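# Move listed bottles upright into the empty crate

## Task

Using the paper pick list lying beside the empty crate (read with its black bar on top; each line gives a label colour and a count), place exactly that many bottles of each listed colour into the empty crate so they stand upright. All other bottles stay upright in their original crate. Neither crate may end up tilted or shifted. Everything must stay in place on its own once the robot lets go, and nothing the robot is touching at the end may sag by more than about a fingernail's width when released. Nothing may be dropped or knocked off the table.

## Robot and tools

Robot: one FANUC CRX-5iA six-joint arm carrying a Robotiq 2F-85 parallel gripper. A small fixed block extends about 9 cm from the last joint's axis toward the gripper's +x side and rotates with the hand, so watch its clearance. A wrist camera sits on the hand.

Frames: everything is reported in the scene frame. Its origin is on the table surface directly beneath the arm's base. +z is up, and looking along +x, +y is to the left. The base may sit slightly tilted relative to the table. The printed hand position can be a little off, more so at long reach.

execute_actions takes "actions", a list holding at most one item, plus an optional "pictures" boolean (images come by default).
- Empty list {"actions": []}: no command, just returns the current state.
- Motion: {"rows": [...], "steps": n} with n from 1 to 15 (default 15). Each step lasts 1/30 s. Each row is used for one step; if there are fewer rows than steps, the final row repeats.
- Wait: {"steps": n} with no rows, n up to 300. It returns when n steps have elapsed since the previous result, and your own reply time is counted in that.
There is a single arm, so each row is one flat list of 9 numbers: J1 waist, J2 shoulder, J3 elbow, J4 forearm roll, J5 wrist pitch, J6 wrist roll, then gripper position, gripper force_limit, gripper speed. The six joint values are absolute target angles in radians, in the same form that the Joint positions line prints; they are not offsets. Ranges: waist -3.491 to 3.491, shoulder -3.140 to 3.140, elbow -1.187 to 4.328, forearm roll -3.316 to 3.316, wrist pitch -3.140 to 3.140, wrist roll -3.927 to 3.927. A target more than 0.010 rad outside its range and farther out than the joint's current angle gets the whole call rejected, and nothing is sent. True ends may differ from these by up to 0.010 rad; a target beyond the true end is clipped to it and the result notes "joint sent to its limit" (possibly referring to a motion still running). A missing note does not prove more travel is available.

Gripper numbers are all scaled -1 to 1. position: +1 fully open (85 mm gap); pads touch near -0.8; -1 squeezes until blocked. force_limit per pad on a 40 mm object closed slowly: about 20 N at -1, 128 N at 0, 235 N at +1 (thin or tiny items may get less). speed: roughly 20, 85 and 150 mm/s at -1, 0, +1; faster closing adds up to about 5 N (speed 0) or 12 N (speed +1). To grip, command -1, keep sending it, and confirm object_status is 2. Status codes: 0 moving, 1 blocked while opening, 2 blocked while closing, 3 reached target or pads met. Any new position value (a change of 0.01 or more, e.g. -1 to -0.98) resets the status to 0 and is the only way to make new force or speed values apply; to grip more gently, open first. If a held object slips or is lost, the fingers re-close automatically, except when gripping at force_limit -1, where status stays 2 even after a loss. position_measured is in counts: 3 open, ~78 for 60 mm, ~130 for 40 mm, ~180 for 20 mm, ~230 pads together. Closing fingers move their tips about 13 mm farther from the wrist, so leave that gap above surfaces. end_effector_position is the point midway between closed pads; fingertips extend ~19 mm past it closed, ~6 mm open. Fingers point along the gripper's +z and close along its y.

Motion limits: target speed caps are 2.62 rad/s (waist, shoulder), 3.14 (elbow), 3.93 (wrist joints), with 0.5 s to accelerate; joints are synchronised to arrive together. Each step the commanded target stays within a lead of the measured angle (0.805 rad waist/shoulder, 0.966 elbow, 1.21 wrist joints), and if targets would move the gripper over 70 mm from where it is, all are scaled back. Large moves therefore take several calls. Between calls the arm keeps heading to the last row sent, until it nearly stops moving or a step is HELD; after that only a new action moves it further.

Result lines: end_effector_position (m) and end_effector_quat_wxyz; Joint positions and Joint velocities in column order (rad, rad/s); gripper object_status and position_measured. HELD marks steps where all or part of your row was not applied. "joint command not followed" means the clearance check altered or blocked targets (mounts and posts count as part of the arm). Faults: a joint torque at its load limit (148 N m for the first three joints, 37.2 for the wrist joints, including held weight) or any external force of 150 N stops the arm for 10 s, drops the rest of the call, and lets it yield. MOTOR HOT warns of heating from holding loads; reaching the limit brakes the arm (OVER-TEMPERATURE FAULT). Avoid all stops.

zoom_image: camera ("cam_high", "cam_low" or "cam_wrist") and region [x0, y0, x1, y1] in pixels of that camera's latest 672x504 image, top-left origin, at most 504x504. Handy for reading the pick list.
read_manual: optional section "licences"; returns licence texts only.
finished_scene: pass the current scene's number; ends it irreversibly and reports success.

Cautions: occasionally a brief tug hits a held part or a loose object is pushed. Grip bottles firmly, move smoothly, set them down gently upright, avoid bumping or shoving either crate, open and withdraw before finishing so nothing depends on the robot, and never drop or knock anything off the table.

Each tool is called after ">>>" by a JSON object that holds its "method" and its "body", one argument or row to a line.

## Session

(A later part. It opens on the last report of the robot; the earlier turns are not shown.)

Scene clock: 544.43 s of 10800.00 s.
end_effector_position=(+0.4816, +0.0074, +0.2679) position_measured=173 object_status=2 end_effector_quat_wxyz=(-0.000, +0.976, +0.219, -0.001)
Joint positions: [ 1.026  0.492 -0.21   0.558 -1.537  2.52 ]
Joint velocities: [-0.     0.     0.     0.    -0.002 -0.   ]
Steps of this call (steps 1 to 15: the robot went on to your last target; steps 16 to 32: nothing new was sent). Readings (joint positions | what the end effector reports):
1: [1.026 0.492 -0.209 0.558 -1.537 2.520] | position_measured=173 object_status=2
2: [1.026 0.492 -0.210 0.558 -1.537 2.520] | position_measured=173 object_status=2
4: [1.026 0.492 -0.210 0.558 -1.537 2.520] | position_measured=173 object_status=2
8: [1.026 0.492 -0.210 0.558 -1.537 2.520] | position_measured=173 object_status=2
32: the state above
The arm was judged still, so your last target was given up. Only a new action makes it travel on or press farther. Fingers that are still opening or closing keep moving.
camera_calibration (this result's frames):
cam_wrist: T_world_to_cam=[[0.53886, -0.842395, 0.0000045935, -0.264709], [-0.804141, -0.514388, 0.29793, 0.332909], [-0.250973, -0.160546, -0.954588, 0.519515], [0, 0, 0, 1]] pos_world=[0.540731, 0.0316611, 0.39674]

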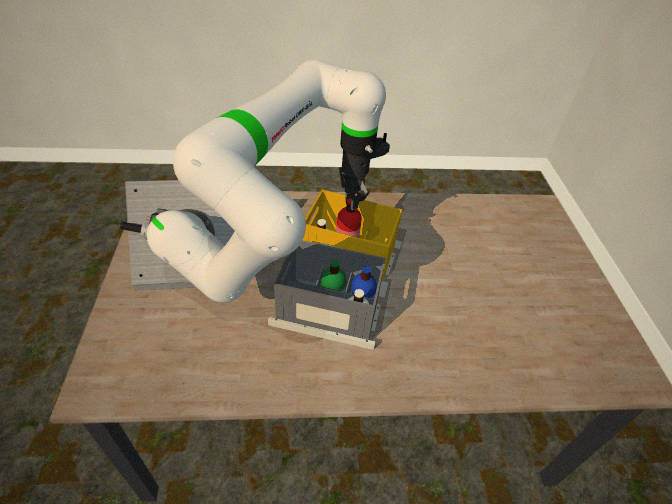

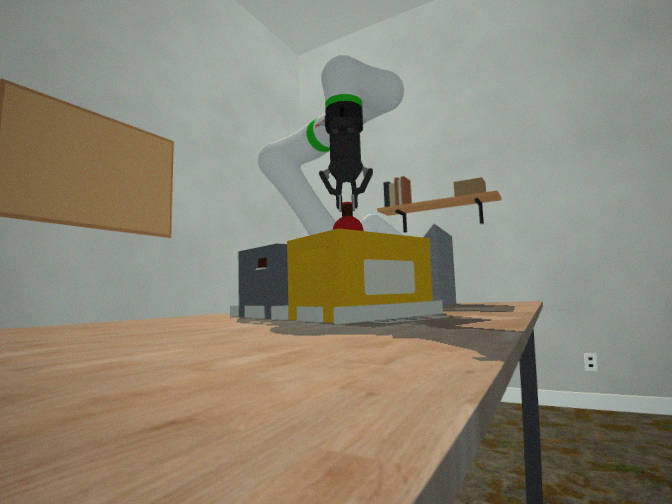

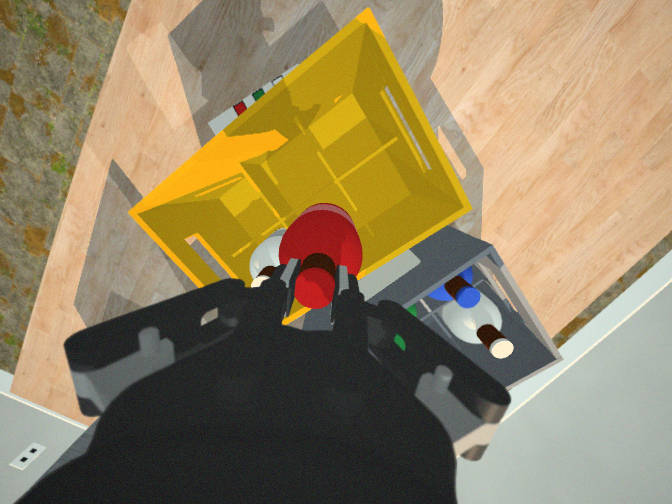

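>>> {"method": "zoom_image", "body": {
  "camera": "cam_wrist",
  "region": [280, 140, 380, 240]
}}

>>> {"method": "zoom_image", "body": {
  "camera": "cam_wrist",
  "region": [250, 190, 380, 320]
}}

Region (280, 140, 380, 240) of cam_wrist's 672x504 image, scaled by 5.040, with more detail than that image has.

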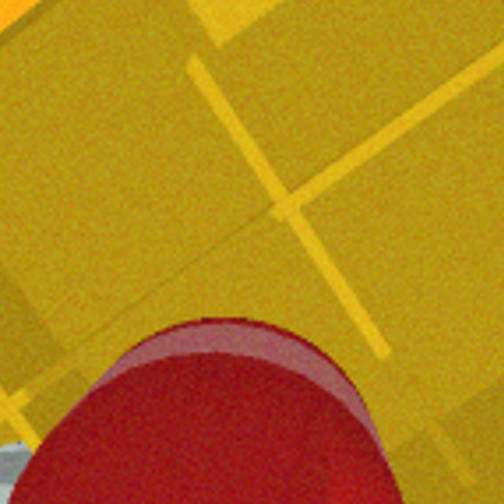

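Region (250, 190, 380, 320) of cam_wrist's 672x504 image, scaled by 3.877, with more detail than that image has.

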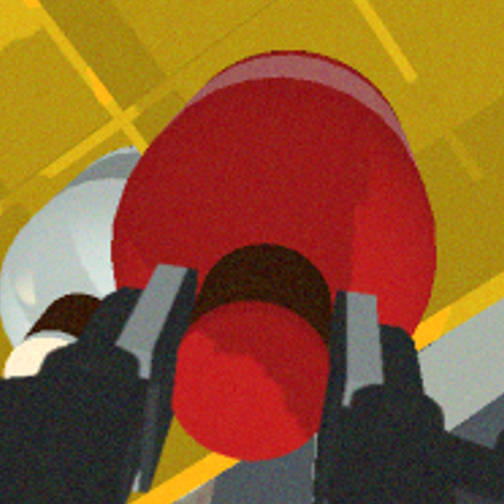

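>>> {"method": "zoom_image", "body": {
  "camera": "cam_wrist",
  "region": [240, 170, 320, 250]
}}

>>> {"method": "zoom_image", "body": {
  "camera": "cam_wrist",
  "region": [200, 50, 320, 150]
}}

Region (240, 170, 320, 250) of cam_wrist's 672x504 image, scaled by 6.300, with more detail than that image has.

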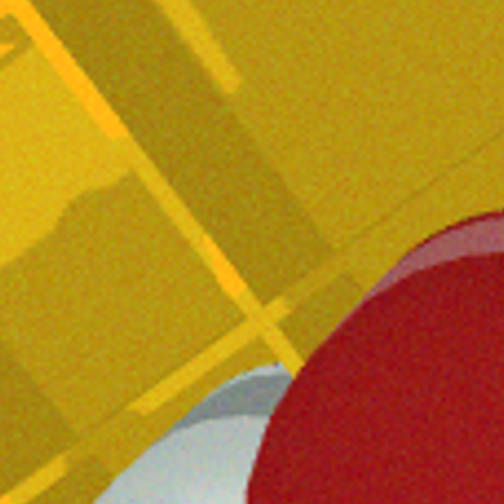

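Region (200, 50, 320, 150) of cam_wrist's 672x504 image, scaled by 4.200, with more detail than that image has.

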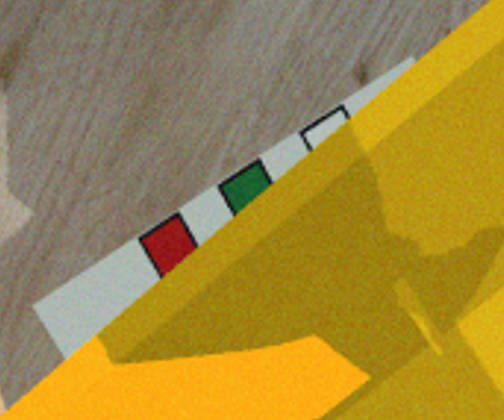

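>>> {"method": "execute_actions", "body": {
  "actions": []
}}

Scene clock: 664.43 s of 10800.00 s.
end_effector_position=(+0.4816, +0.0074, +0.2679) position_measured=173 object_status=2 end_effector_quat_wxyz=(-0.000, +0.976, +0.219, -0.001)
Joint positions: [ 1.026  0.493 -0.21   0.558 -1.537  2.52 ]
Joint velocities: [-0.     0.    -0.001  0.     0.     0.   ]
Steps of this call (steps 1 to 90: nothing new was sent; then 117.00 s passed at rest). Readings (joint positions | what the end effector reports):
1: [1.026 0.492 -0.210 0.558 -1.537 2.520] | position_measured=173 object_status=2
2: [1.026 0.492 -0.210 0.558 -1.537 2.520] | position_measured=173 object_status=2
4: [1.026 0.492 -0.210 0.558 -1.537 2.520] | position_measured=173 object_status=2
8: [1.026 0.492 -0.210 0.558 -1.537 2.520] | position_measured=173 object_status=2
90: the state above
camera_calibration (this result's frames):
cam_wrist: T_world_to_cam=[[0.538876, -0.842385, -0.0000026046, -0.264698], [-0.804114, -0.514395, 0.29799, 0.332877], [-0.251024, -0.160578, -0.954569, 0.519516], [0, 0, 0, 1]] pos_world=[0.540722, 0.0316756, 0.396719]

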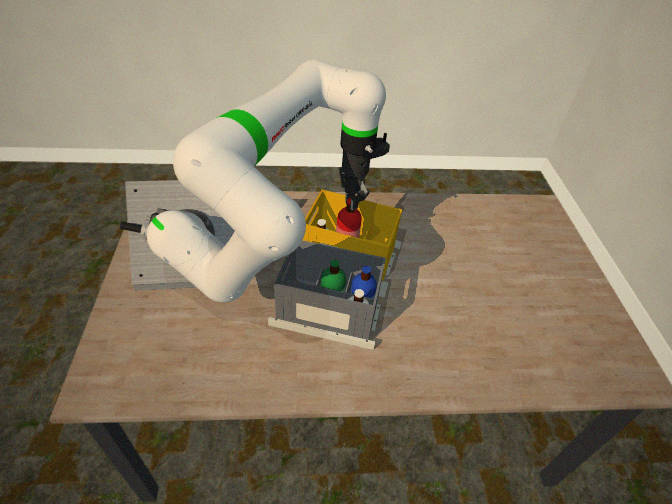

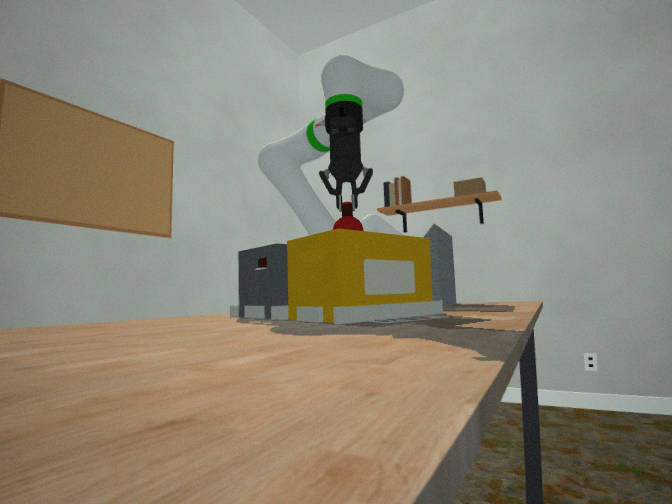

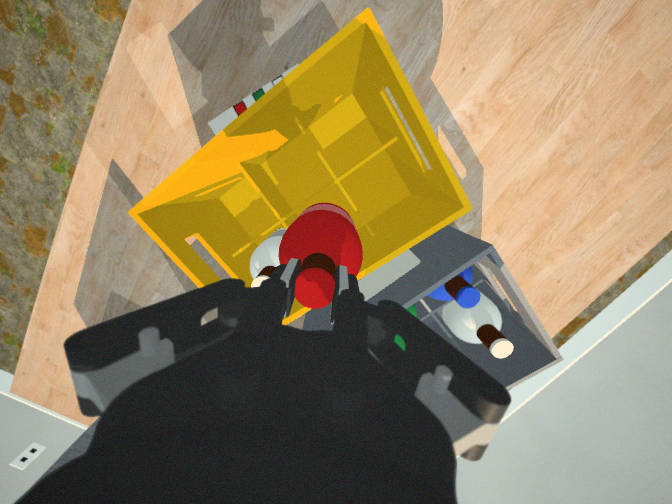

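>>> {"method": "zoom_image", "body": {
  "camera": "cam_wrist",
  "region": [250, 190, 380, 320]
}}

Region (250, 190, 380, 320) of cam_wrist's 672x504 image, scaled by 3.877, with more detail than that image has.

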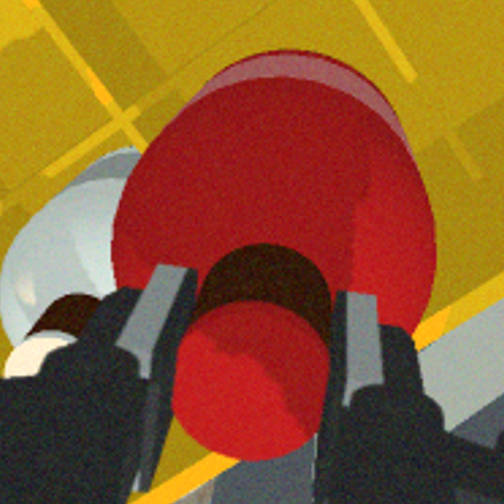

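The red bottle still hangs straight. Placing it, then fetching the green one.

>>> {"method": "execute_actions", "body": {
  "actions": [
    {"rows":[[1.0258,0.4923,-0.2100,0.5578,-1.5365,2.52,-1,0,0],[1.0239,0.4911,-0.2125,0.5589,-1.5345,2.52,-1,0,0],[1.0202,0.4895,-0.2181,0.5613,-1.5296,2.52,-1,0,0],[1.0149,0.4884,-0.2270,0.5648,-1.5209,2.52,-1,0,0],[1.0083,0.4882,-0.2390,0.5693,-1.5082,2.52,-1,0,0],[1.0000,0.4885,-0.2542,0.5753,-1.4919,2.52,-1,0,0],[0.9899,0.4893,-0.2717,0.5827,-1.4727,2.52,-1,0,0],[0.9785,0.4907,-0.2906,0.5913,-1.4514,2.52,-1,0,0],[0.9663,0.4927,-0.3100,0.6009,-1.4290,2.52,-1,0,0],[0.9538,0.4952,-0.3289,0.6109,-1.4066,2.52,-1,0,0],[0.9416,0.4981,-0.3463,0.6209,-1.3852,2.52,-1,0,0],[0.9305,0.5012,-0.3616,0.6303,-1.3660,2.52,-1,0,0],[0.9208,0.5041,-0.3742,0.6385,-1.3498,2.52,-1,0,0],[0.9132,0.5066,-0.3839,0.6451,-1.3371,2.52,-1,0,0],[0.9079,0.5085,-0.3906,0.6498,-1.3282,2.52,-1,0,0]],"steps":15}
  ],
  "pictures": false
}}

>>> {"method": "execute_actions", "body": {
  "actions": [
    {"rows":[[0.9047,0.5096,-0.3944,0.6526,-1.3230,2.52,-1,0,0],[0.9034,0.5100,-0.3960,0.6537,-1.3209,2.52,-1,0,0],[0.9032,0.5101,-0.3963,0.6539,-1.3205,2.52,-1,0,0],[0.9032,0.5101,-0.3963,0.6539,-1.3205,2.52,-1,0,0],[0.9032,0.5101,-0.3963,0.6539,-1.3205,2.52,0.03,0,0.5],[0.9032,0.5101,-0.3963,0.6539,-1.3205,2.52,0.03,0,0.5],[0.9032,0.5101,-0.3963,0.6539,-1.3205,2.52,0.03,0,0.5],[0.9032,0.5101,-0.3963,0.6539,-1.3205,2.52,0.03,0,0.5],[0.9035,0.5100,-0.3960,0.6536,-1.3210,2.52,0.03,0,0.5],[0.9052,0.5094,-0.3938,0.6521,-1.3238,2.52,0.03,0,0.5],[0.9092,0.5080,-0.3890,0.6486,-1.3304,2.52,0.03,0,0.5],[0.9155,0.5058,-0.3811,0.6431,-1.3408,2.52,0.03,0,0.5],[0.9237,0.5029,-0.3707,0.6360,-1.3548,2.5201,0.03,0,0.5],[0.9327,0.4981,-0.3592,0.6282,-1.3713,2.5207,0.03,0,0.5],[0.9415,0.4907,-0.3484,0.6206,-1.3895,2.5221,0.03,0,0.5]],"steps":15}
  ],
  "pictures": false
}}

>>> {"method": "execute_actions", "body": {
  "actions": [
    {"rows":[[0.9489,0.4800,-0.3401,0.6140,-1.4077,2.5245,0.03,0,0.5],[0.9539,0.4659,-0.3355,0.6090,-1.4249,2.5281,0.03,0,0.5],[0.9562,0.4481,-0.3361,0.6062,-1.4397,2.5329,0.03,0,0.5],[0.9555,0.4270,-0.3421,0.6056,-1.4517,2.5388,0.03,0,0.5],[0.9519,0.4029,-0.3530,0.6070,-1.4608,2.5457,0.03,0,0.5],[0.9465,0.3764,-0.3676,0.6096,-1.4683,2.5533,0.03,0,0.5],[0.9404,0.3481,-0.3836,0.6127,-1.4758,2.5615,0.03,0,0.5],[0.9341,0.3187,-0.4002,0.6159,-1.4836,2.57,0.03,0,0.5],[0.9279,0.2893,-0.4167,0.6191,-1.4914,2.5785,0.03,0,0.5],[0.9218,0.2610,-0.4327,0.6222,-1.4989,2.5867,0.03,0,0.5],[0.9161,0.2345,-0.4477,0.6250,-1.5059,2.5943,0.03,0,0.5],[0.9107,0.2107,-0.4615,0.6278,-1.5117,2.6012,0.03,0,0.5],[0.9042,0.1903,-0.4758,0.6314,-1.5139,2.6071,0.03,0,0.5],[0.8957,0.1740,-0.4912,0.6363,-1.5109,2.6119,0.03,0,0.5],[0.8851,0.1620,-0.5077,0.6425,-1.5025,2.6155,0.03,0,0.5]],"steps":15}
  ],
  "pictures": false
}}

>>> {"method": "execute_actions", "body": {
  "actions": [
    {"rows":[[0.8728,0.1545,-0.5250,0.6502,-1.4891,2.618,0.03,0,0.5],[0.8593,0.1511,-0.5418,0.6589,-1.4721,2.6194,0.03,0,0.5],[0.8456,0.1509,-0.5575,0.6678,-1.4534,2.6199,0.03,0,0.5],[0.8326,0.1527,-0.5713,0.6765,-1.4351,2.62,0.03,0,0.5],[0.8213,0.1548,-0.5828,0.6841,-1.4192,2.62,0.03,0,0.5],[0.8126,0.1565,-0.5913,0.6901,-1.4071,2.62,-1,0,0],[0.8072,0.1577,-0.5966,0.6939,-1.3995,2.62,-1,0,0],[0.8048,0.1582,-0.5989,0.6955,-1.3961,2.62,-1,0,0],[0.8044,0.1583,-0.5993,0.6958,-1.3956,2.62,-1,0,0]],"steps":15}
  ],
  "pictures": true
}}

>>> {"method": "zoom_image", "body": {
  "camera": "cam_wrist",
  "region": [400, 150, 672, 400]
}}

>>> {"method": "execute_actions", "body": {
  "actions": [
    {"rows":[[0.8046,0.1583,-0.5991,0.6957,-1.3959,2.62,-1,0,0],[0.8058,0.1580,-0.5980,0.6948,-1.3975,2.62,-1,0,0],[0.8088,0.1573,-0.5951,0.6928,-1.4017,2.62,-1,0,0],[0.8141,0.1562,-0.5899,0.6891,-1.4091,2.62,-1,0,0],[0.8220,0.1546,-0.5821,0.6837,-1.4201,2.62,-1,0,0],[0.8325,0.1527,-0.5713,0.6765,-1.4351,2.62,-1,0,0],[0.8456,0.1506,-0.5576,0.6678,-1.4536,2.62,-1,0,0],[0.8608,0.1485,-0.5408,0.6577,-1.4757,2.62,-1,0,0],[0.8779,0.1468,-0.5212,0.6467,-1.5007,2.62,-1,0,0],[0.8962,0.1456,-0.4990,0.6352,-1.5280,2.62,-1,0,0],[0.9153,0.1453,-0.4745,0.6237,-1.5571,2.62,-1,0,0],[0.9345,0.1459,-0.4483,0.6124,-1.5869,2.62,-1,0,0],[0.9534,0.1475,-0.4209,0.6018,-1.6169,2.62,-1,0,0],[0.9715,0.1501,-0.3931,0.5921,-1.6462,2.62,-1,0,0],[0.9883,0.1535,-0.3656,0.5836,-1.6742,2.62,-1,0,0]],"steps":15}
  ],
  "pictures": false
}}

>>> {"method": "execute_actions", "body": {
  "actions": [
    {"rows":[[1.0035,0.1575,-0.3392,0.5762,-1.7001,2.62,-1,0,0],[1.0169,0.1618,-0.3148,0.5701,-1.7234,2.62,-1,0,0],[1.0283,0.1664,-0.2928,0.5652,-1.7437,2.62,-1,0,0],[1.0377,0.1716,-0.2733,0.5613,-1.7603,2.62,-1,0,0],[1.0453,0.1782,-0.2561,0.5582,-1.7730,2.62,-1,0,0],[1.0512,0.1864,-0.2410,0.5558,-1.7816,2.62,-1,0,0],[1.0555,0.1967,-0.2275,0.5537,-1.7863,2.62,-1,0,0],[1.0585,0.2095,-0.2152,0.5520,-1.7874,2.62,-1,0,0],[1.0608,0.2249,-0.2031,0.5505,-1.7856,2.62,-1,0,0],[1.0626,0.2434,-0.1901,0.5489,-1.7817,2.62,-1,0,0],[1.0647,0.2649,-0.1752,0.5471,-1.7769,2.62,-1,0,0],[1.0671,0.2893,-0.1583,0.5450,-1.7715,2.62,-1,0,0],[1.0697,0.3163,-0.1396,0.5427,-1.7655,2.62,-1,0,0],[1.0725,0.3454,-0.1194,0.5403,-1.7590,2.62,-1,0,0],[1.0755,0.3763,-0.0981,0.5377,-1.7522,2.62,-1,0,0]],"steps":15}
  ],
  "pictures": false
}}

>>> {"method": "execute_actions", "body": {
  "actions": [
    {"rows":[[1.0786,0.4082,-0.0760,0.5350,-1.7451,2.62,-1,0,0],[1.0817,0.4407,-0.0534,0.5322,-1.7378,2.62,-1,0,0],[1.0848,0.4732,-0.0309,0.5294,-1.7306,2.62,-1,0,0],[1.0878,0.5051,-0.0091,0.5267,-1.7232,2.62,-1,0,0],[1.0902,0.5357,0.0104,0.5244,-1.7148,2.62,-1,0,0],[1.0916,0.5641,0.0261,0.5226,-1.7045,2.62,-1,0,0],[1.0918,0.5899,0.0372,0.5215,-1.6918,2.62,-1,0,0],[1.0907,0.6127,0.0434,0.5211,-1.6770,2.62,-1,0,0],[1.0883,0.6323,0.0447,0.5215,-1.6601,2.62,-1,0,0],[1.0846,0.6487,0.0416,0.5228,-1.6418,2.62,-1,0,0],[1.0799,0.6617,0.0347,0.5249,-1.6227,2.62,-1,0,0],[1.0745,0.6716,0.0249,0.5277,-1.6035,2.62,-1,0,0],[1.0686,0.6786,0.0133,0.5309,-1.5852,2.62,-1,0,0],[1.0627,0.6829,0.0007,0.5346,-1.5683,2.62,-1,0,0],[1.0571,0.6852,-0.0117,0.5381,-1.5536,2.62,-1,0,0]],"steps":15}
  ],
  "pictures": false
}}

>>> {"method": "execute_actions", "body": {
  "actions": [
    {"rows":[[1.0521,0.6859,-0.0229,0.5414,-1.5414,2.62,-1,0,0],[1.0481,0.6858,-0.0321,0.5441,-1.5322,2.62,-1,0,0],[1.0453,0.6856,-0.0385,0.5461,-1.5257,2.62,-1,0,0],[1.0436,0.6855,-0.0423,0.5472,-1.5219,2.62,-1,0,0],[1.0429,0.6855,-0.0439,0.5477,-1.5204,2.62,-1,0,0],[1.0428,0.6855,-0.0441,0.5478,-1.5201,2.62,-1,0,0]],"steps":6}
  ],
  "pictures": false
}}

>>> {"method": "execute_actions", "body": {
  "actions": [
    {"steps":10}
  ],
  "pictures": true
}}

Scene clock: 724.03 s of 10800.00 s.
end_effector_position=(+0.4824, +0.0044, +0.1831) position_measured=173 object_status=2 end_effector_quat_wxyz=(+0.000, +0.972, +0.236, -0.000)
Joint positions: [ 0.928  0.502 -0.364  0.633 -1.362  2.52 ]
Joint velocities: [-0.301  0.087 -0.403  0.251  0.509  0.   ]
Steps of this call (steps 1 to 90: nothing new was sent; then 56.10 s passed at rest; steps 91 to 105: all 15 steps of this action). Readings (joint positions | what the end effector reports):
91: [1.026 0.493 -0.210 0.558 -1.537 2.520] | position_measured=173 object_status=2
92: [1.026 0.492 -0.210 0.558 -1.537 2.520] | position_measured=173 object_status=2
94: [1.022 0.491 -0.215 0.560 -1.532 2.520] | position_measured=173 object_status=2
98: [1.001 0.489 -0.252 0.575 -1.494 2.520] | position_measured=173 object_status=2
105: the state above

Scene clock: 724.53 s of 10800.00 s.
end_effector_position=(+0.4822, +0.0039, +0.1798) position_measured=126 object_status=0 end_effector_quat_wxyz=(+0.000, +0.972, +0.236, -0.001)
Joint positions: [ 0.923  0.502 -0.371  0.636 -1.355  2.52 ]
Joint velocities: [ 0.215 -0.111  0.265 -0.18  -0.382  0.008]
Steps of this call (steps 1 to 15: all 15 steps of this action). Readings (joint positions | what the end effector reports):
1: [0.918 0.505 -0.377 0.641 -1.346 2.520] | position_measured=173 object_status=2
2: [0.911 0.508 -0.386 0.647 -1.334 2.520] | position_measured=173 object_status=2
4: [0.904 0.510 -0.395 0.653 -1.322 2.520] | position_measured=173 object_status=2
8: [0.903 0.510 -0.396 0.654 -1.321 2.520] | position_measured=158 object_status=0
15: the state above

Scene clock: 725.03 s of 10800.00 s.
end_effector_position=(+0.4472, -0.1062, +0.2215) position_measured=126 object_status=3 end_effector_quat_wxyz=(+0.000, +0.977, +0.215, -0.000)
Joint positions: [ 0.913  0.229 -0.453  0.627 -1.505  2.596]
Joint velocities: [-0.221 -0.68  -0.473  0.119 -0.117  0.197]
Steps of this call (steps 1 to 15: all 15 steps of this action). Readings (joint positions | what the end effector reports):
1: [0.931 0.498 -0.361 0.630 -1.369 2.521] | position_measured=126 object_status=0
2: [0.938 0.491 -0.353 0.623 -1.385 2.522] | position_measured=126 object_status=0
4: [0.950 0.469 -0.340 0.613 -1.416 2.527] | position_measured=126 object_status=0
8: [0.953 0.399 -0.351 0.608 -1.458 2.547] | position_measured=126 object_status=3
15: the state above

Scene clock: 725.53 s of 10800.00 s.
end_effector_position=(+0.4318, -0.1385, +0.1611) position_measured=173 object_status=0 end_effector_quat_wxyz=(+0.000, +0.976, +0.218, -0.000)
Joint positions: [ 0.805  0.158 -0.599  0.696 -1.396  2.62 ]
Joint velocities: [-0.001 -0.    -0.002 -0.     0.001  0.   ]
Steps of this call (steps 1 to 15: all 15 steps of this action). Readings (joint positions | what the end effector reports):
1: [0.905 0.207 -0.469 0.631 -1.507 2.602] | position_measured=126 object_status=3
2: [0.895 0.188 -0.488 0.637 -1.506 2.608] | position_measured=126 object_status=3
4: [0.869 0.162 -0.526 0.653 -1.492 2.616] | position_measured=126 object_status=3
8: [0.819 0.156 -0.584 0.685 -1.417 2.620] | position_measured=131 object_status=0
15: the state above
camera_calibration (this result's frames):
cam_wrist: T_world_to_cam=[[0.537461, -0.843288, 0.00105963, -0.360444], [-0.805199, -0.512811, 0.297792, 0.250394], [-0.250581, -0.160905, -0.95463, 0.381472], [0, 0, 0, 1]] pos_world=[0.490932, -0.114173, 0.289981]

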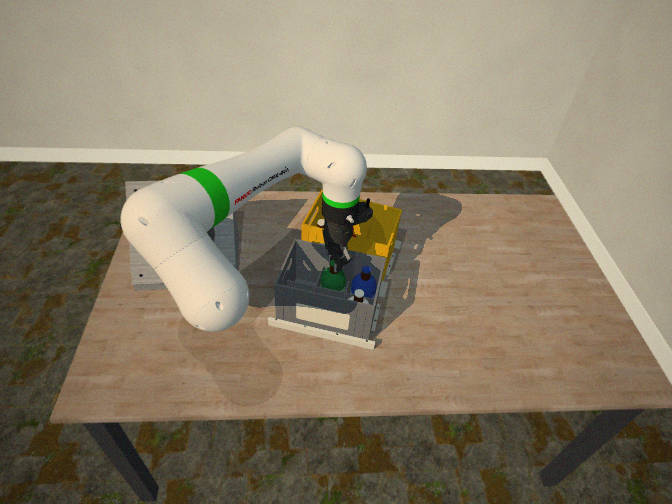

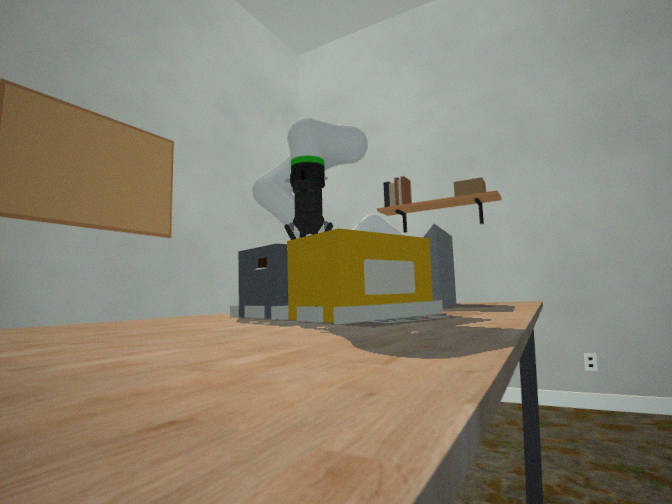

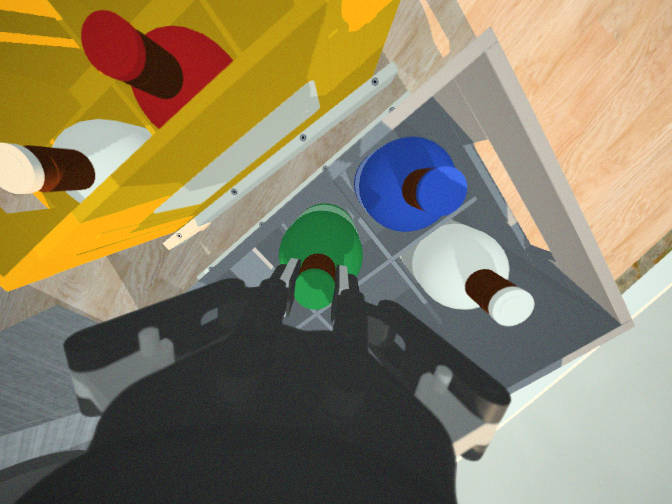

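Region (400, 150, 672, 400) of cam_wrist's 672x504 image, scaled by 1.853, with more detail than that image has; it fills the top 463 rows of this view, and the rest is white.

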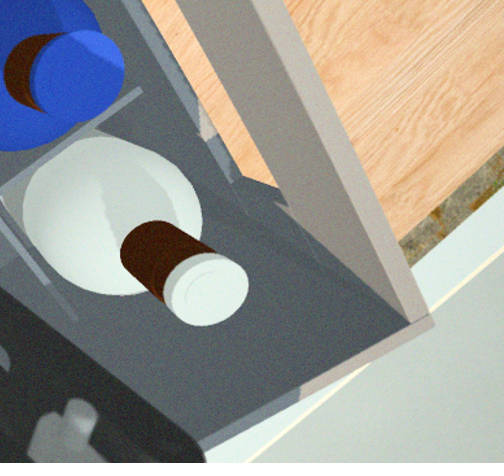

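Scene clock: 726.03 s of 10800.00 s.
end_effector_position=(+0.4325, -0.1386, +0.2467) position_measured=173 object_status=2 end_effector_quat_wxyz=(+0.000, +0.978, +0.208, -0.000)
Joint positions: [ 0.934  0.146 -0.446  0.613 -1.588  2.62 ]
Joint velocities: [ 0.493  0.013  0.702 -0.274 -0.771 -0.   ]
Steps of this call (steps 1 to 15: all 15 steps of this action). Readings (joint positions | what the end effector reports):
1: [0.805 0.158 -0.599 0.696 -1.396 2.620] | position_measured=173 object_status=0
2: [0.805 0.158 -0.599 0.696 -1.396 2.620] | position_measured=173 object_status=0
4: [0.807 0.158 -0.597 0.693 -1.400 2.620] | position_measured=173 object_status=0
8: [0.832 0.153 -0.571 0.677 -1.435 2.620] | position_measured=173 object_status=2
15: the state above

Scene clock: 726.53 s of 10800.00 s.
end_effector_position=(+0.4538, -0.0956, +0.3520) position_measured=173 object_status=2 end_effector_quat_wxyz=(+0.001, +0.976, +0.217, -0.001)
Joint positions: [ 1.067  0.291 -0.157  0.545 -1.772  2.62 ]
Joint velocities: [ 0.067  0.651  0.459 -0.055  0.155  0.   ]
Steps of this call (steps 1 to 15: all 15 steps of this action). Readings (joint positions | what the end effector reports):
1: [0.951 0.147 -0.422 0.604 -1.614 2.620] | position_measured=173 object_status=2
2: [0.967 0.149 -0.397 0.595 -1.640 2.620] | position_measured=173 object_status=2
4: [0.997 0.156 -0.347 0.580 -1.691 2.620] | position_measured=173 object_status=2
8: [1.042 0.181 -0.260 0.560 -1.766 2.620] | position_measured=173 object_status=2
15: the state above

Scene clock: 727.03 s of 10800.00 s.
end_effector_position=(+0.5116, +0.0747, +0.3128) position_measured=173 object_status=2 end_effector_quat_wxyz=(-0.004, +0.964, +0.268, +0.003)
Joint positions: [ 1.078  0.664  0.028  0.527 -1.603  2.62 ]
Joint velocities: [-0.234  0.359 -0.277  0.103  0.613  0.   ]
Steps of this call (steps 1 to 15: all 15 steps of this action). Readings (joint positions | what the end effector reports):
1: [1.069 0.314 -0.141 0.543 -1.766 2.620] | position_measured=173 object_status=2
2: [1.072 0.339 -0.124 0.541 -1.761 2.620] | position_measured=173 object_status=2
4: [1.077 0.392 -0.087 0.536 -1.749 2.620] | position_measured=173 object_status=2
8: [1.087 0.507 -0.011 0.527 -1.719 2.620] | position_measured=173 object_status=2
15: the state above

Scene clock: 727.23 s of 10800.00 s.
end_effector_position=(+0.5128, +0.0833, +0.2696) position_measured=173 object_status=2 end_effector_quat_wxyz=(-0.000, +0.960, +0.279, -0.001)
Joint positions: [ 1.044  0.685 -0.041  0.547 -1.524  2.62 ]
Joint velocities: [-0.05   0.    -0.114  0.027  0.11   0.   ]
Steps of this call (steps 1 to 6: all 6 steps of this action). Readings (joint positions | what the end effector reports):
1: [1.069 0.674 0.015 0.531 -1.584 2.620] | position_measured=173 object_status=2
2: [1.062 0.681 -0.001 0.535 -1.567 2.620] | position_measured=173 object_status=2
4: [1.051 0.685 -0.026 0.542 -1.539 2.620] | position_measured=173 object_status=2
6: the state above

Scene clock: 727.57 s of 10800.00 s.
end_effector_position=(+0.5127, +0.0834, +0.2678) position_measured=173 object_status=2 end_effector_quat_wxyz=(-0.000, +0.960, +0.279, -0.001)
Joint positions: [ 1.043  0.685 -0.044  0.548 -1.52   2.62 ]
Joint velocities: [0. 0. 0. 0. 0. 0.]
Steps of this call (steps 1 to 10: the robot went on to your last target). Readings (joint positions | what the end effector reports):
1: [1.043 0.685 -0.043 0.547 -1.521 2.620] | position_measured=173 object_status=2
2: [1.043 0.685 -0.044 0.548 -1.521 2.620] | position_measured=173 object_status=2
4: [1.043 0.685 -0.044 0.548 -1.520 2.620] | position_measured=173 object_status=2
8: [1.043 0.685 -0.044 0.548 -1.520 2.620] | position_measured=173 object_status=2
10: the state above
camera_calibration (this result's frames):
cam_wrist: T_world_to_cam=[[0.639843, -0.768505, 0.0000530375, -0.275403], [-0.733634, -0.61079, 0.297853, 0.369], [-0.228869, -0.190618, -0.954612, 0.530655], [0, 0, 0, 1]] pos_world=[0.568376, 0.114885, 0.396677]

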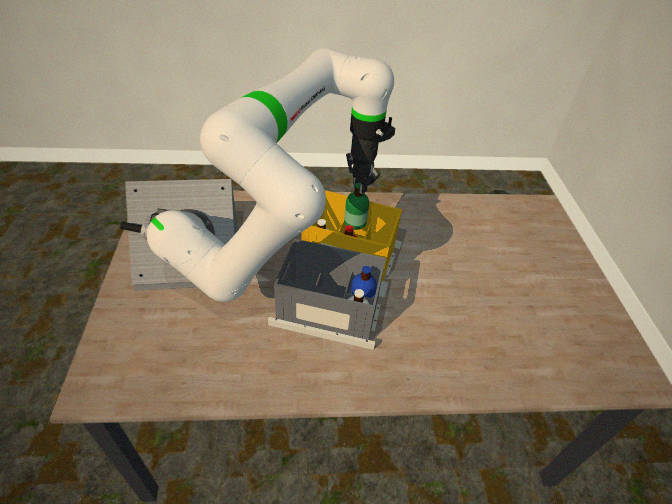

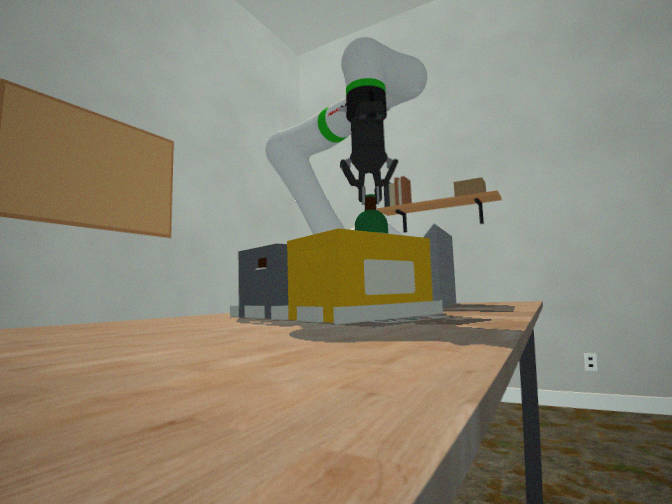

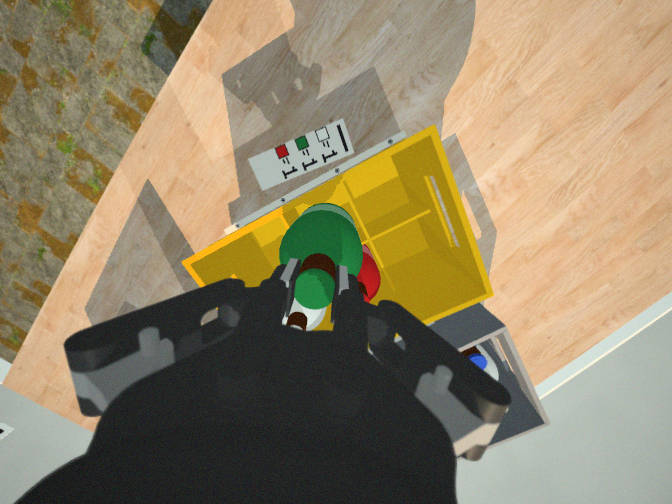

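>>> {"method": "execute_actions", "body": {
  "actions": []
}}

>>> {"method": "zoom_image", "body": {
  "camera": "cam_wrist",
  "region": [240, 110, 365, 200]
}}

>>> {"method": "zoom_image", "body": {
  "camera": "cam_wrist",
  "region": [200, 150, 460, 345]
}}

Scene clock: 751.53 s of 10800.00 s.
end_effector_position=(+0.5127, +0.0834, +0.2678) position_measured=173 object_status=2 end_effector_quat_wxyz=(-0.000, +0.960, +0.279, -0.001)
Joint positions: [ 1.043  0.686 -0.044  0.548 -1.52   2.62 ]
Joint velocities: [ 0. -0.  0.  0. -0. -0.]
Steps of this call (steps 1 to 15: the robot went on to your last target; steps 16 to 90: nothing new was sent; then 20.97 s passed at rest). Readings (joint positions | what the end effector reports):
1: [1.043 0.685 -0.044 0.548 -1.520 2.620] | position_measured=173 object_status=2
2: [1.043 0.685 -0.044 0.548 -1.520 2.620] | position_measured=173 object_status=2
4: [1.043 0.685 -0.044 0.548 -1.520 2.620] | position_measured=173 object_status=2
8: [1.043 0.686 -0.044 0.548 -1.520 2.620] | position_measured=173 object_status=2
90: the state above
The arm was judged still, so your last target was given up. Only a new action makes it travel on or press farther. Fingers that are still opening or closing keep moving.
camera_calibration (this result's frames):
cam_wrist: T_world_to_cam=[[0.63984, -0.768508, -0.0000165849, -0.27536], [-0.733604, -0.610787, 0.297933, 0.368949], [-0.228974, -0.190617, -0.954587, 0.530674], [0, 0, 0, 1]] pos_world=[0.56836, 0.114889, 0.396648]

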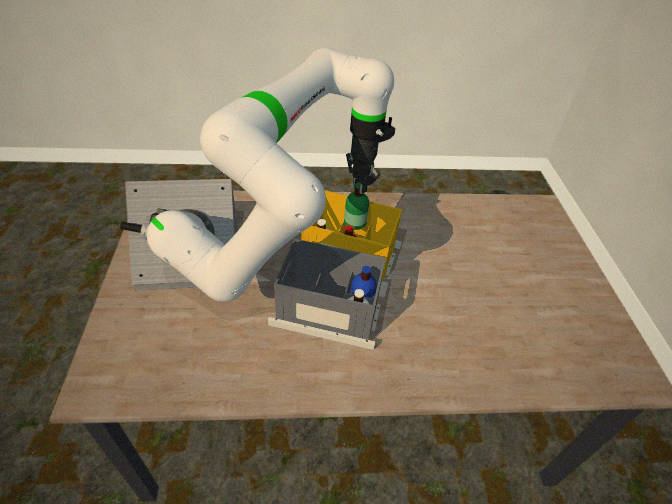

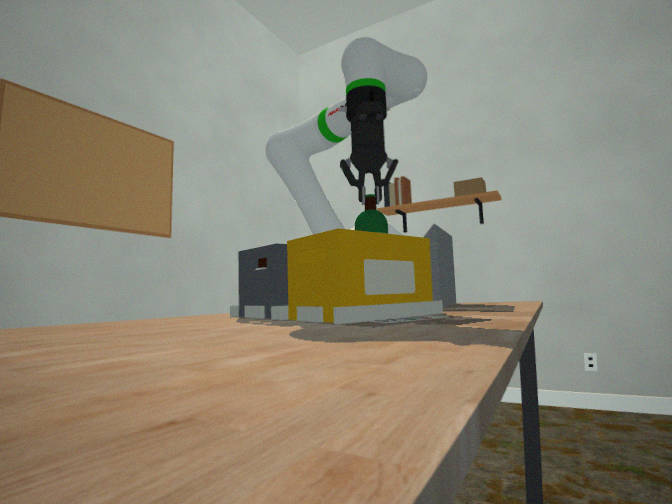

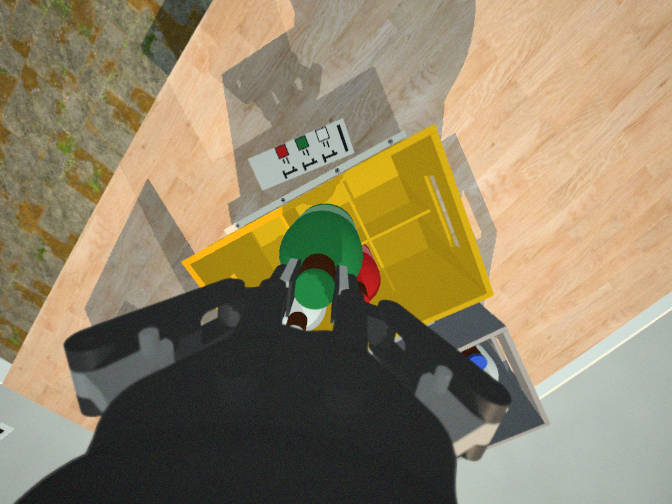

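Region (240, 110, 365, 200) of cam_wrist's 672x504 image, scaled by 4.032, with more detail than that image has; it fills the top 363 rows of this view, and the rest is white.

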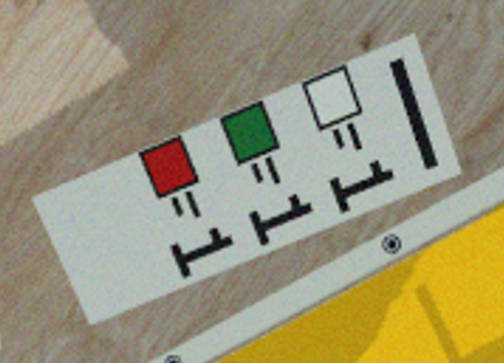

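Region (200, 150, 460, 345) of cam_wrist's 672x504 image, scaled by 1.938, with more detail than that image has; it fills the top 378 rows of this view, and the rest is white.

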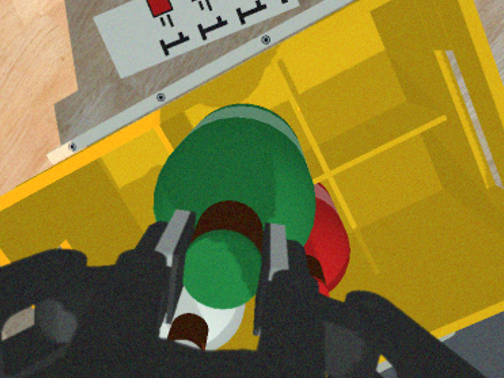

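The pick list reads white 1, green 1, red 1. Next I'm measuring the divider crossing before lowering the green bottle.

>>> {"method": "zoom_image", "body": {
  "camera": "cam_wrist",
  "region": [330, 170, 440, 270]
}}

>>> {"method": "zoom_image", "body": {
  "camera": "cam_wrist",
  "region": [260, 190, 380, 310]
}}

Region (330, 170, 440, 270) of cam_wrist's 672x504 image, scaled by 4.582, with more detail than that image has; it fills the top 458 rows of this view, and the rest is white.

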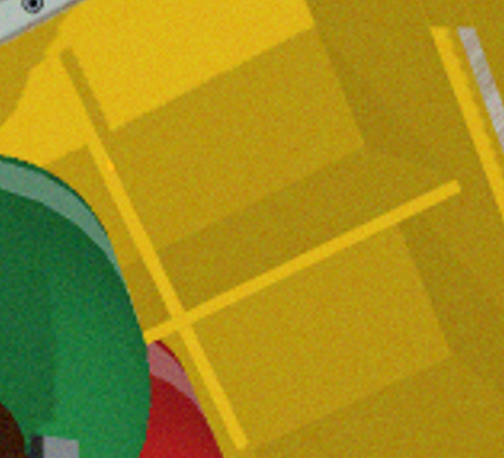

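Region (260, 190, 380, 310) of cam_wrist's 672x504 image, scaled by 4.200, with more detail than that image has.

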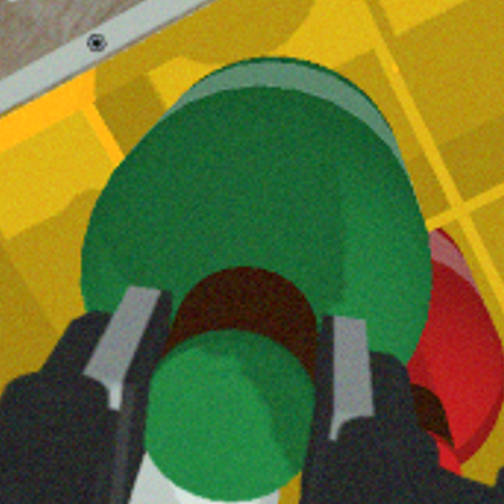

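Alignment is within about 2 mm, so I'm lowering the bottle with that correction, releasing it and lifting clear.

>>> {"method": "execute_actions", "body": {
  "actions": [
    {"rows":[[1.0426,0.6858,-0.0441,0.5479,-1.5198,2.62,-1,0,0],[1.0416,0.6872,-0.0447,0.5485,-1.5177,2.62,-1,0,0],[1.0393,0.6891,-0.0476,0.5501,-1.5127,2.62,-1,0,0],[1.0353,0.6905,-0.0546,0.5529,-1.5041,2.62,-1,0,0],[1.0296,0.6909,-0.0663,0.5571,-1.4916,2.62,-1,0,0],[1.0223,0.6914,-0.0815,0.5626,-1.4757,2.62,-1,0,0],[1.0135,0.6922,-0.0989,0.5694,-1.4570,2.62,-1,0,0],[1.0035,0.6937,-0.1178,0.5774,-1.4362,2.62,-1,0,0],[0.9928,0.6957,-0.1370,0.5862,-1.4145,2.62,-1,0,0],[0.9818,0.6982,-0.1556,0.5955,-1.3929,2.62,-1,0,0],[0.9712,0.7012,-0.1728,0.6047,-1.3724,2.62,-1,0,0],[0.9614,0.7043,-0.1878,0.6133,-1.3541,2.62,-1,0,0],[0.9530,0.7072,-0.2001,0.6209,-1.3386,2.62,-1,0,0],[0.9464,0.7096,-0.2095,0.6270,-1.3265,2.62,-1,0,0],[0.9417,0.7114,-0.2160,0.6313,-1.3181,2.62,-1,0,0]],"steps":15}
  ],
  "pictures": false
}}

>>> {"method": "execute_actions", "body": {
  "actions": [
    {"rows":[[0.9389,0.7126,-0.2197,0.6339,-1.3132,2.62,-1,0,0],[0.9378,0.7130,-0.2213,0.6349,-1.3111,2.62,-1,0,0],[0.9376,0.7131,-0.2215,0.6351,-1.3108,2.62,-1,0,0],[0.9376,0.7131,-0.2215,0.6351,-1.3108,2.62,-1,0,0],[0.9376,0.7131,-0.2215,0.6351,-1.3108,2.62,0.03,0,0.5],[0.9376,0.7131,-0.2215,0.6351,-1.3108,2.62,0.03,0,0.5],[0.9376,0.7131,-0.2215,0.6351,-1.3108,2.62,0.03,0,0.5],[0.9376,0.7131,-0.2215,0.6351,-1.3108,2.62,0.03,0,0.5],[0.9379,0.7130,-0.2212,0.6349,-1.3112,2.62,0.03,0,0.5],[0.9394,0.7124,-0.2191,0.6334,-1.3140,2.62,0.03,0,0.5],[0.9429,0.7110,-0.2144,0.6302,-1.3202,2.62,0.03,0,0.5],[0.9483,0.7089,-0.2067,0.6251,-1.3301,2.62,0.03,0,0.5],[0.9555,0.7062,-0.1964,0.6186,-1.3433,2.62,0.03,0,0.5],[0.9638,0.7035,-0.1841,0.6112,-1.3586,2.62,0.03,0,0.5],[0.9723,0.7008,-0.1709,0.6037,-1.3747,2.62,0.03,0,0.5]],"steps":15}
  ],
  "pictures": false
}}

>>> {"method": "execute_actions", "body": {
  "actions": [
    {"rows":[[0.9803,0.6986,-0.1580,0.5967,-1.3902,2.62,0.03,0,0.5],[0.9871,0.6969,-0.1466,0.5909,-1.4035,2.62,0.03,0,0.5],[0.9922,0.6958,-0.1379,0.5867,-1.4135,2.62,0.03,0,0.5],[0.9954,0.6951,-0.1324,0.5840,-1.4199,2.62,0.03,0,0.5],[0.9968,0.6948,-0.1299,0.5829,-1.4226,2.62,0.03,0,0.5],[0.9970,0.6948,-0.1295,0.5827,-1.4231,2.62,0.03,0,0.5]],"steps":9}
  ]
}}

Scene clock: 858.03 s of 10800.00 s.
end_effector_position=(+0.5142, +0.0848, +0.1829) position_measured=173 object_status=2 end_effector_quat_wxyz=(+0.000, +0.954, +0.300, -0.001)
Joint positions: [ 0.959  0.706 -0.191  0.616 -1.35   2.62 ]
Joint velocities: [-0.264  0.085 -0.396  0.233  0.487 -0.   ]
Steps of this call (steps 1 to 90: nothing new was sent; then 103.00 s passed at rest; steps 91 to 105: all 15 steps of this action). Readings (joint positions | what the end effector reports):
91: [1.043 0.686 -0.044 0.548 -1.520 2.620] | position_measured=173 object_status=2
92: [1.043 0.686 -0.044 0.548 -1.520 2.620] | position_measured=173 object_status=2
94: [1.040 0.688 -0.046 0.550 -1.515 2.620] | position_measured=173 object_status=2
98: [1.023 0.691 -0.080 0.562 -1.478 2.620] | position_measured=173 object_status=2
105: the state above

Scene clock: 858.53 s of 10800.00 s.
end_effector_position=(+0.5141, +0.0847, +0.1799) position_measured=126 object_status=0 end_effector_quat_wxyz=(+0.000, +0.954, +0.301, -0.001)
Joint positions: [ 0.956  0.706 -0.196  0.618 -1.344  2.62 ]
Joint velocities: [ 0.2   -0.068  0.288 -0.173 -0.36   0.   ]
Steps of this call (steps 1 to 15: all 15 steps of this action). Readings (joint positions | what the end effector reports):
1: [0.951 0.708 -0.203 0.623 -1.335 2.620] | position_measured=173 object_status=2
2: [0.944 0.711 -0.212 0.629 -1.323 2.620] | position_measured=173 object_status=2
4: [0.938 0.713 -0.220 0.634 -1.312 2.620] | position_measured=173 object_status=2
8: [0.938 0.713 -0.221 0.635 -1.311 2.620] | position_measured=157 object_status=0
15: the state above

Scene clock: 858.83 s of 10800.00 s.
end_effector_position=(+0.5139, +0.0848, +0.2195) position_measured=126 object_status=3 end_effector_quat_wxyz=(+0.000, +0.957, +0.291, -0.001)
Joint positions: [ 0.997  0.695 -0.13   0.583 -1.423  2.62 ]
Joint velocities: [ 0.001 -0.     0.008 -0.001 -0.006 -0.   ]
Steps of this call (steps 1 to 9: all 9 steps of this action). Readings (joint positions | what the end effector reports):
1: [0.963 0.704 -0.185 0.612 -1.357 2.620] | position_measured=126 object_status=0
2: [0.970 0.702 -0.174 0.606 -1.371 2.620] | position_measured=126 object_status=0
4: [0.984 0.698 -0.151 0.594 -1.398 2.620] | position_measured=126 object_status=0
8: [0.997 0.695 -0.130 0.583 -1.422 2.620] | position_measured=126 object_status=3
9: the state above
camera_calibration (this result's frames):
cam_wrist: T_world_to_cam=[[0.657621, -0.753349, 0.000491993, -0.285567], [-0.719127, -0.627552, 0.298386, 0.37895], [-0.22448, -0.196578, -0.954445, 0.483245], [0, 0, 0, 1]] pos_world=[0.568786, 0.117675, 0.348299]

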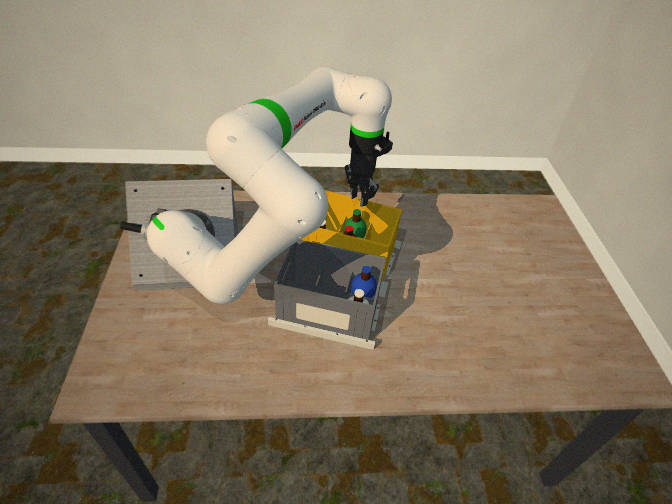

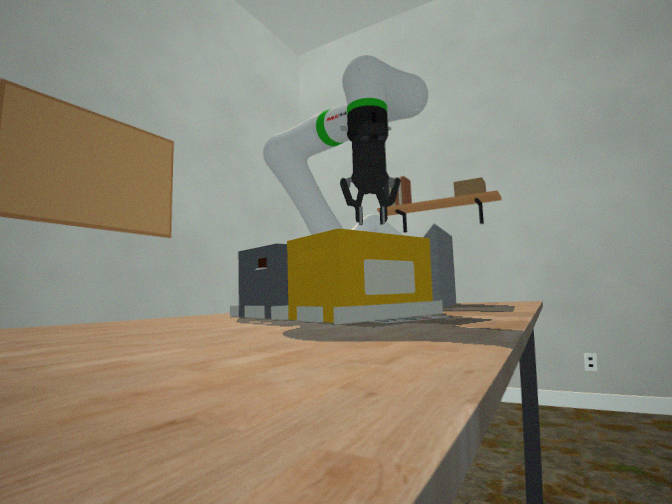

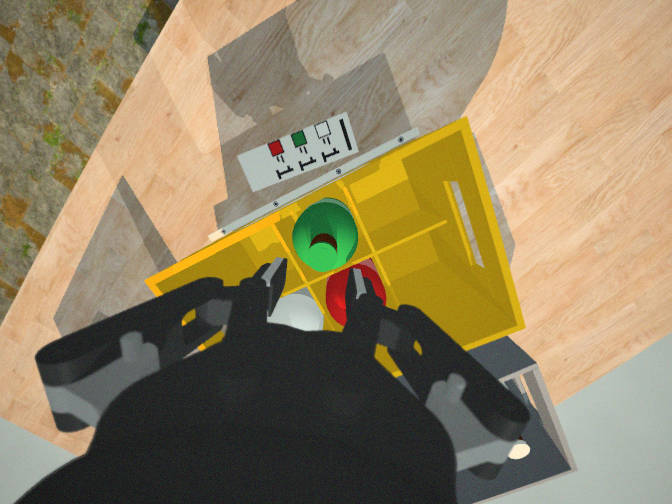

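The white, red and green bottles are standing in the yellow crate, and the gripper is clear of them.

>>> {"method": "finished_scene", "body": {
  "scene": 2
}}

The scene is finished: the task was done.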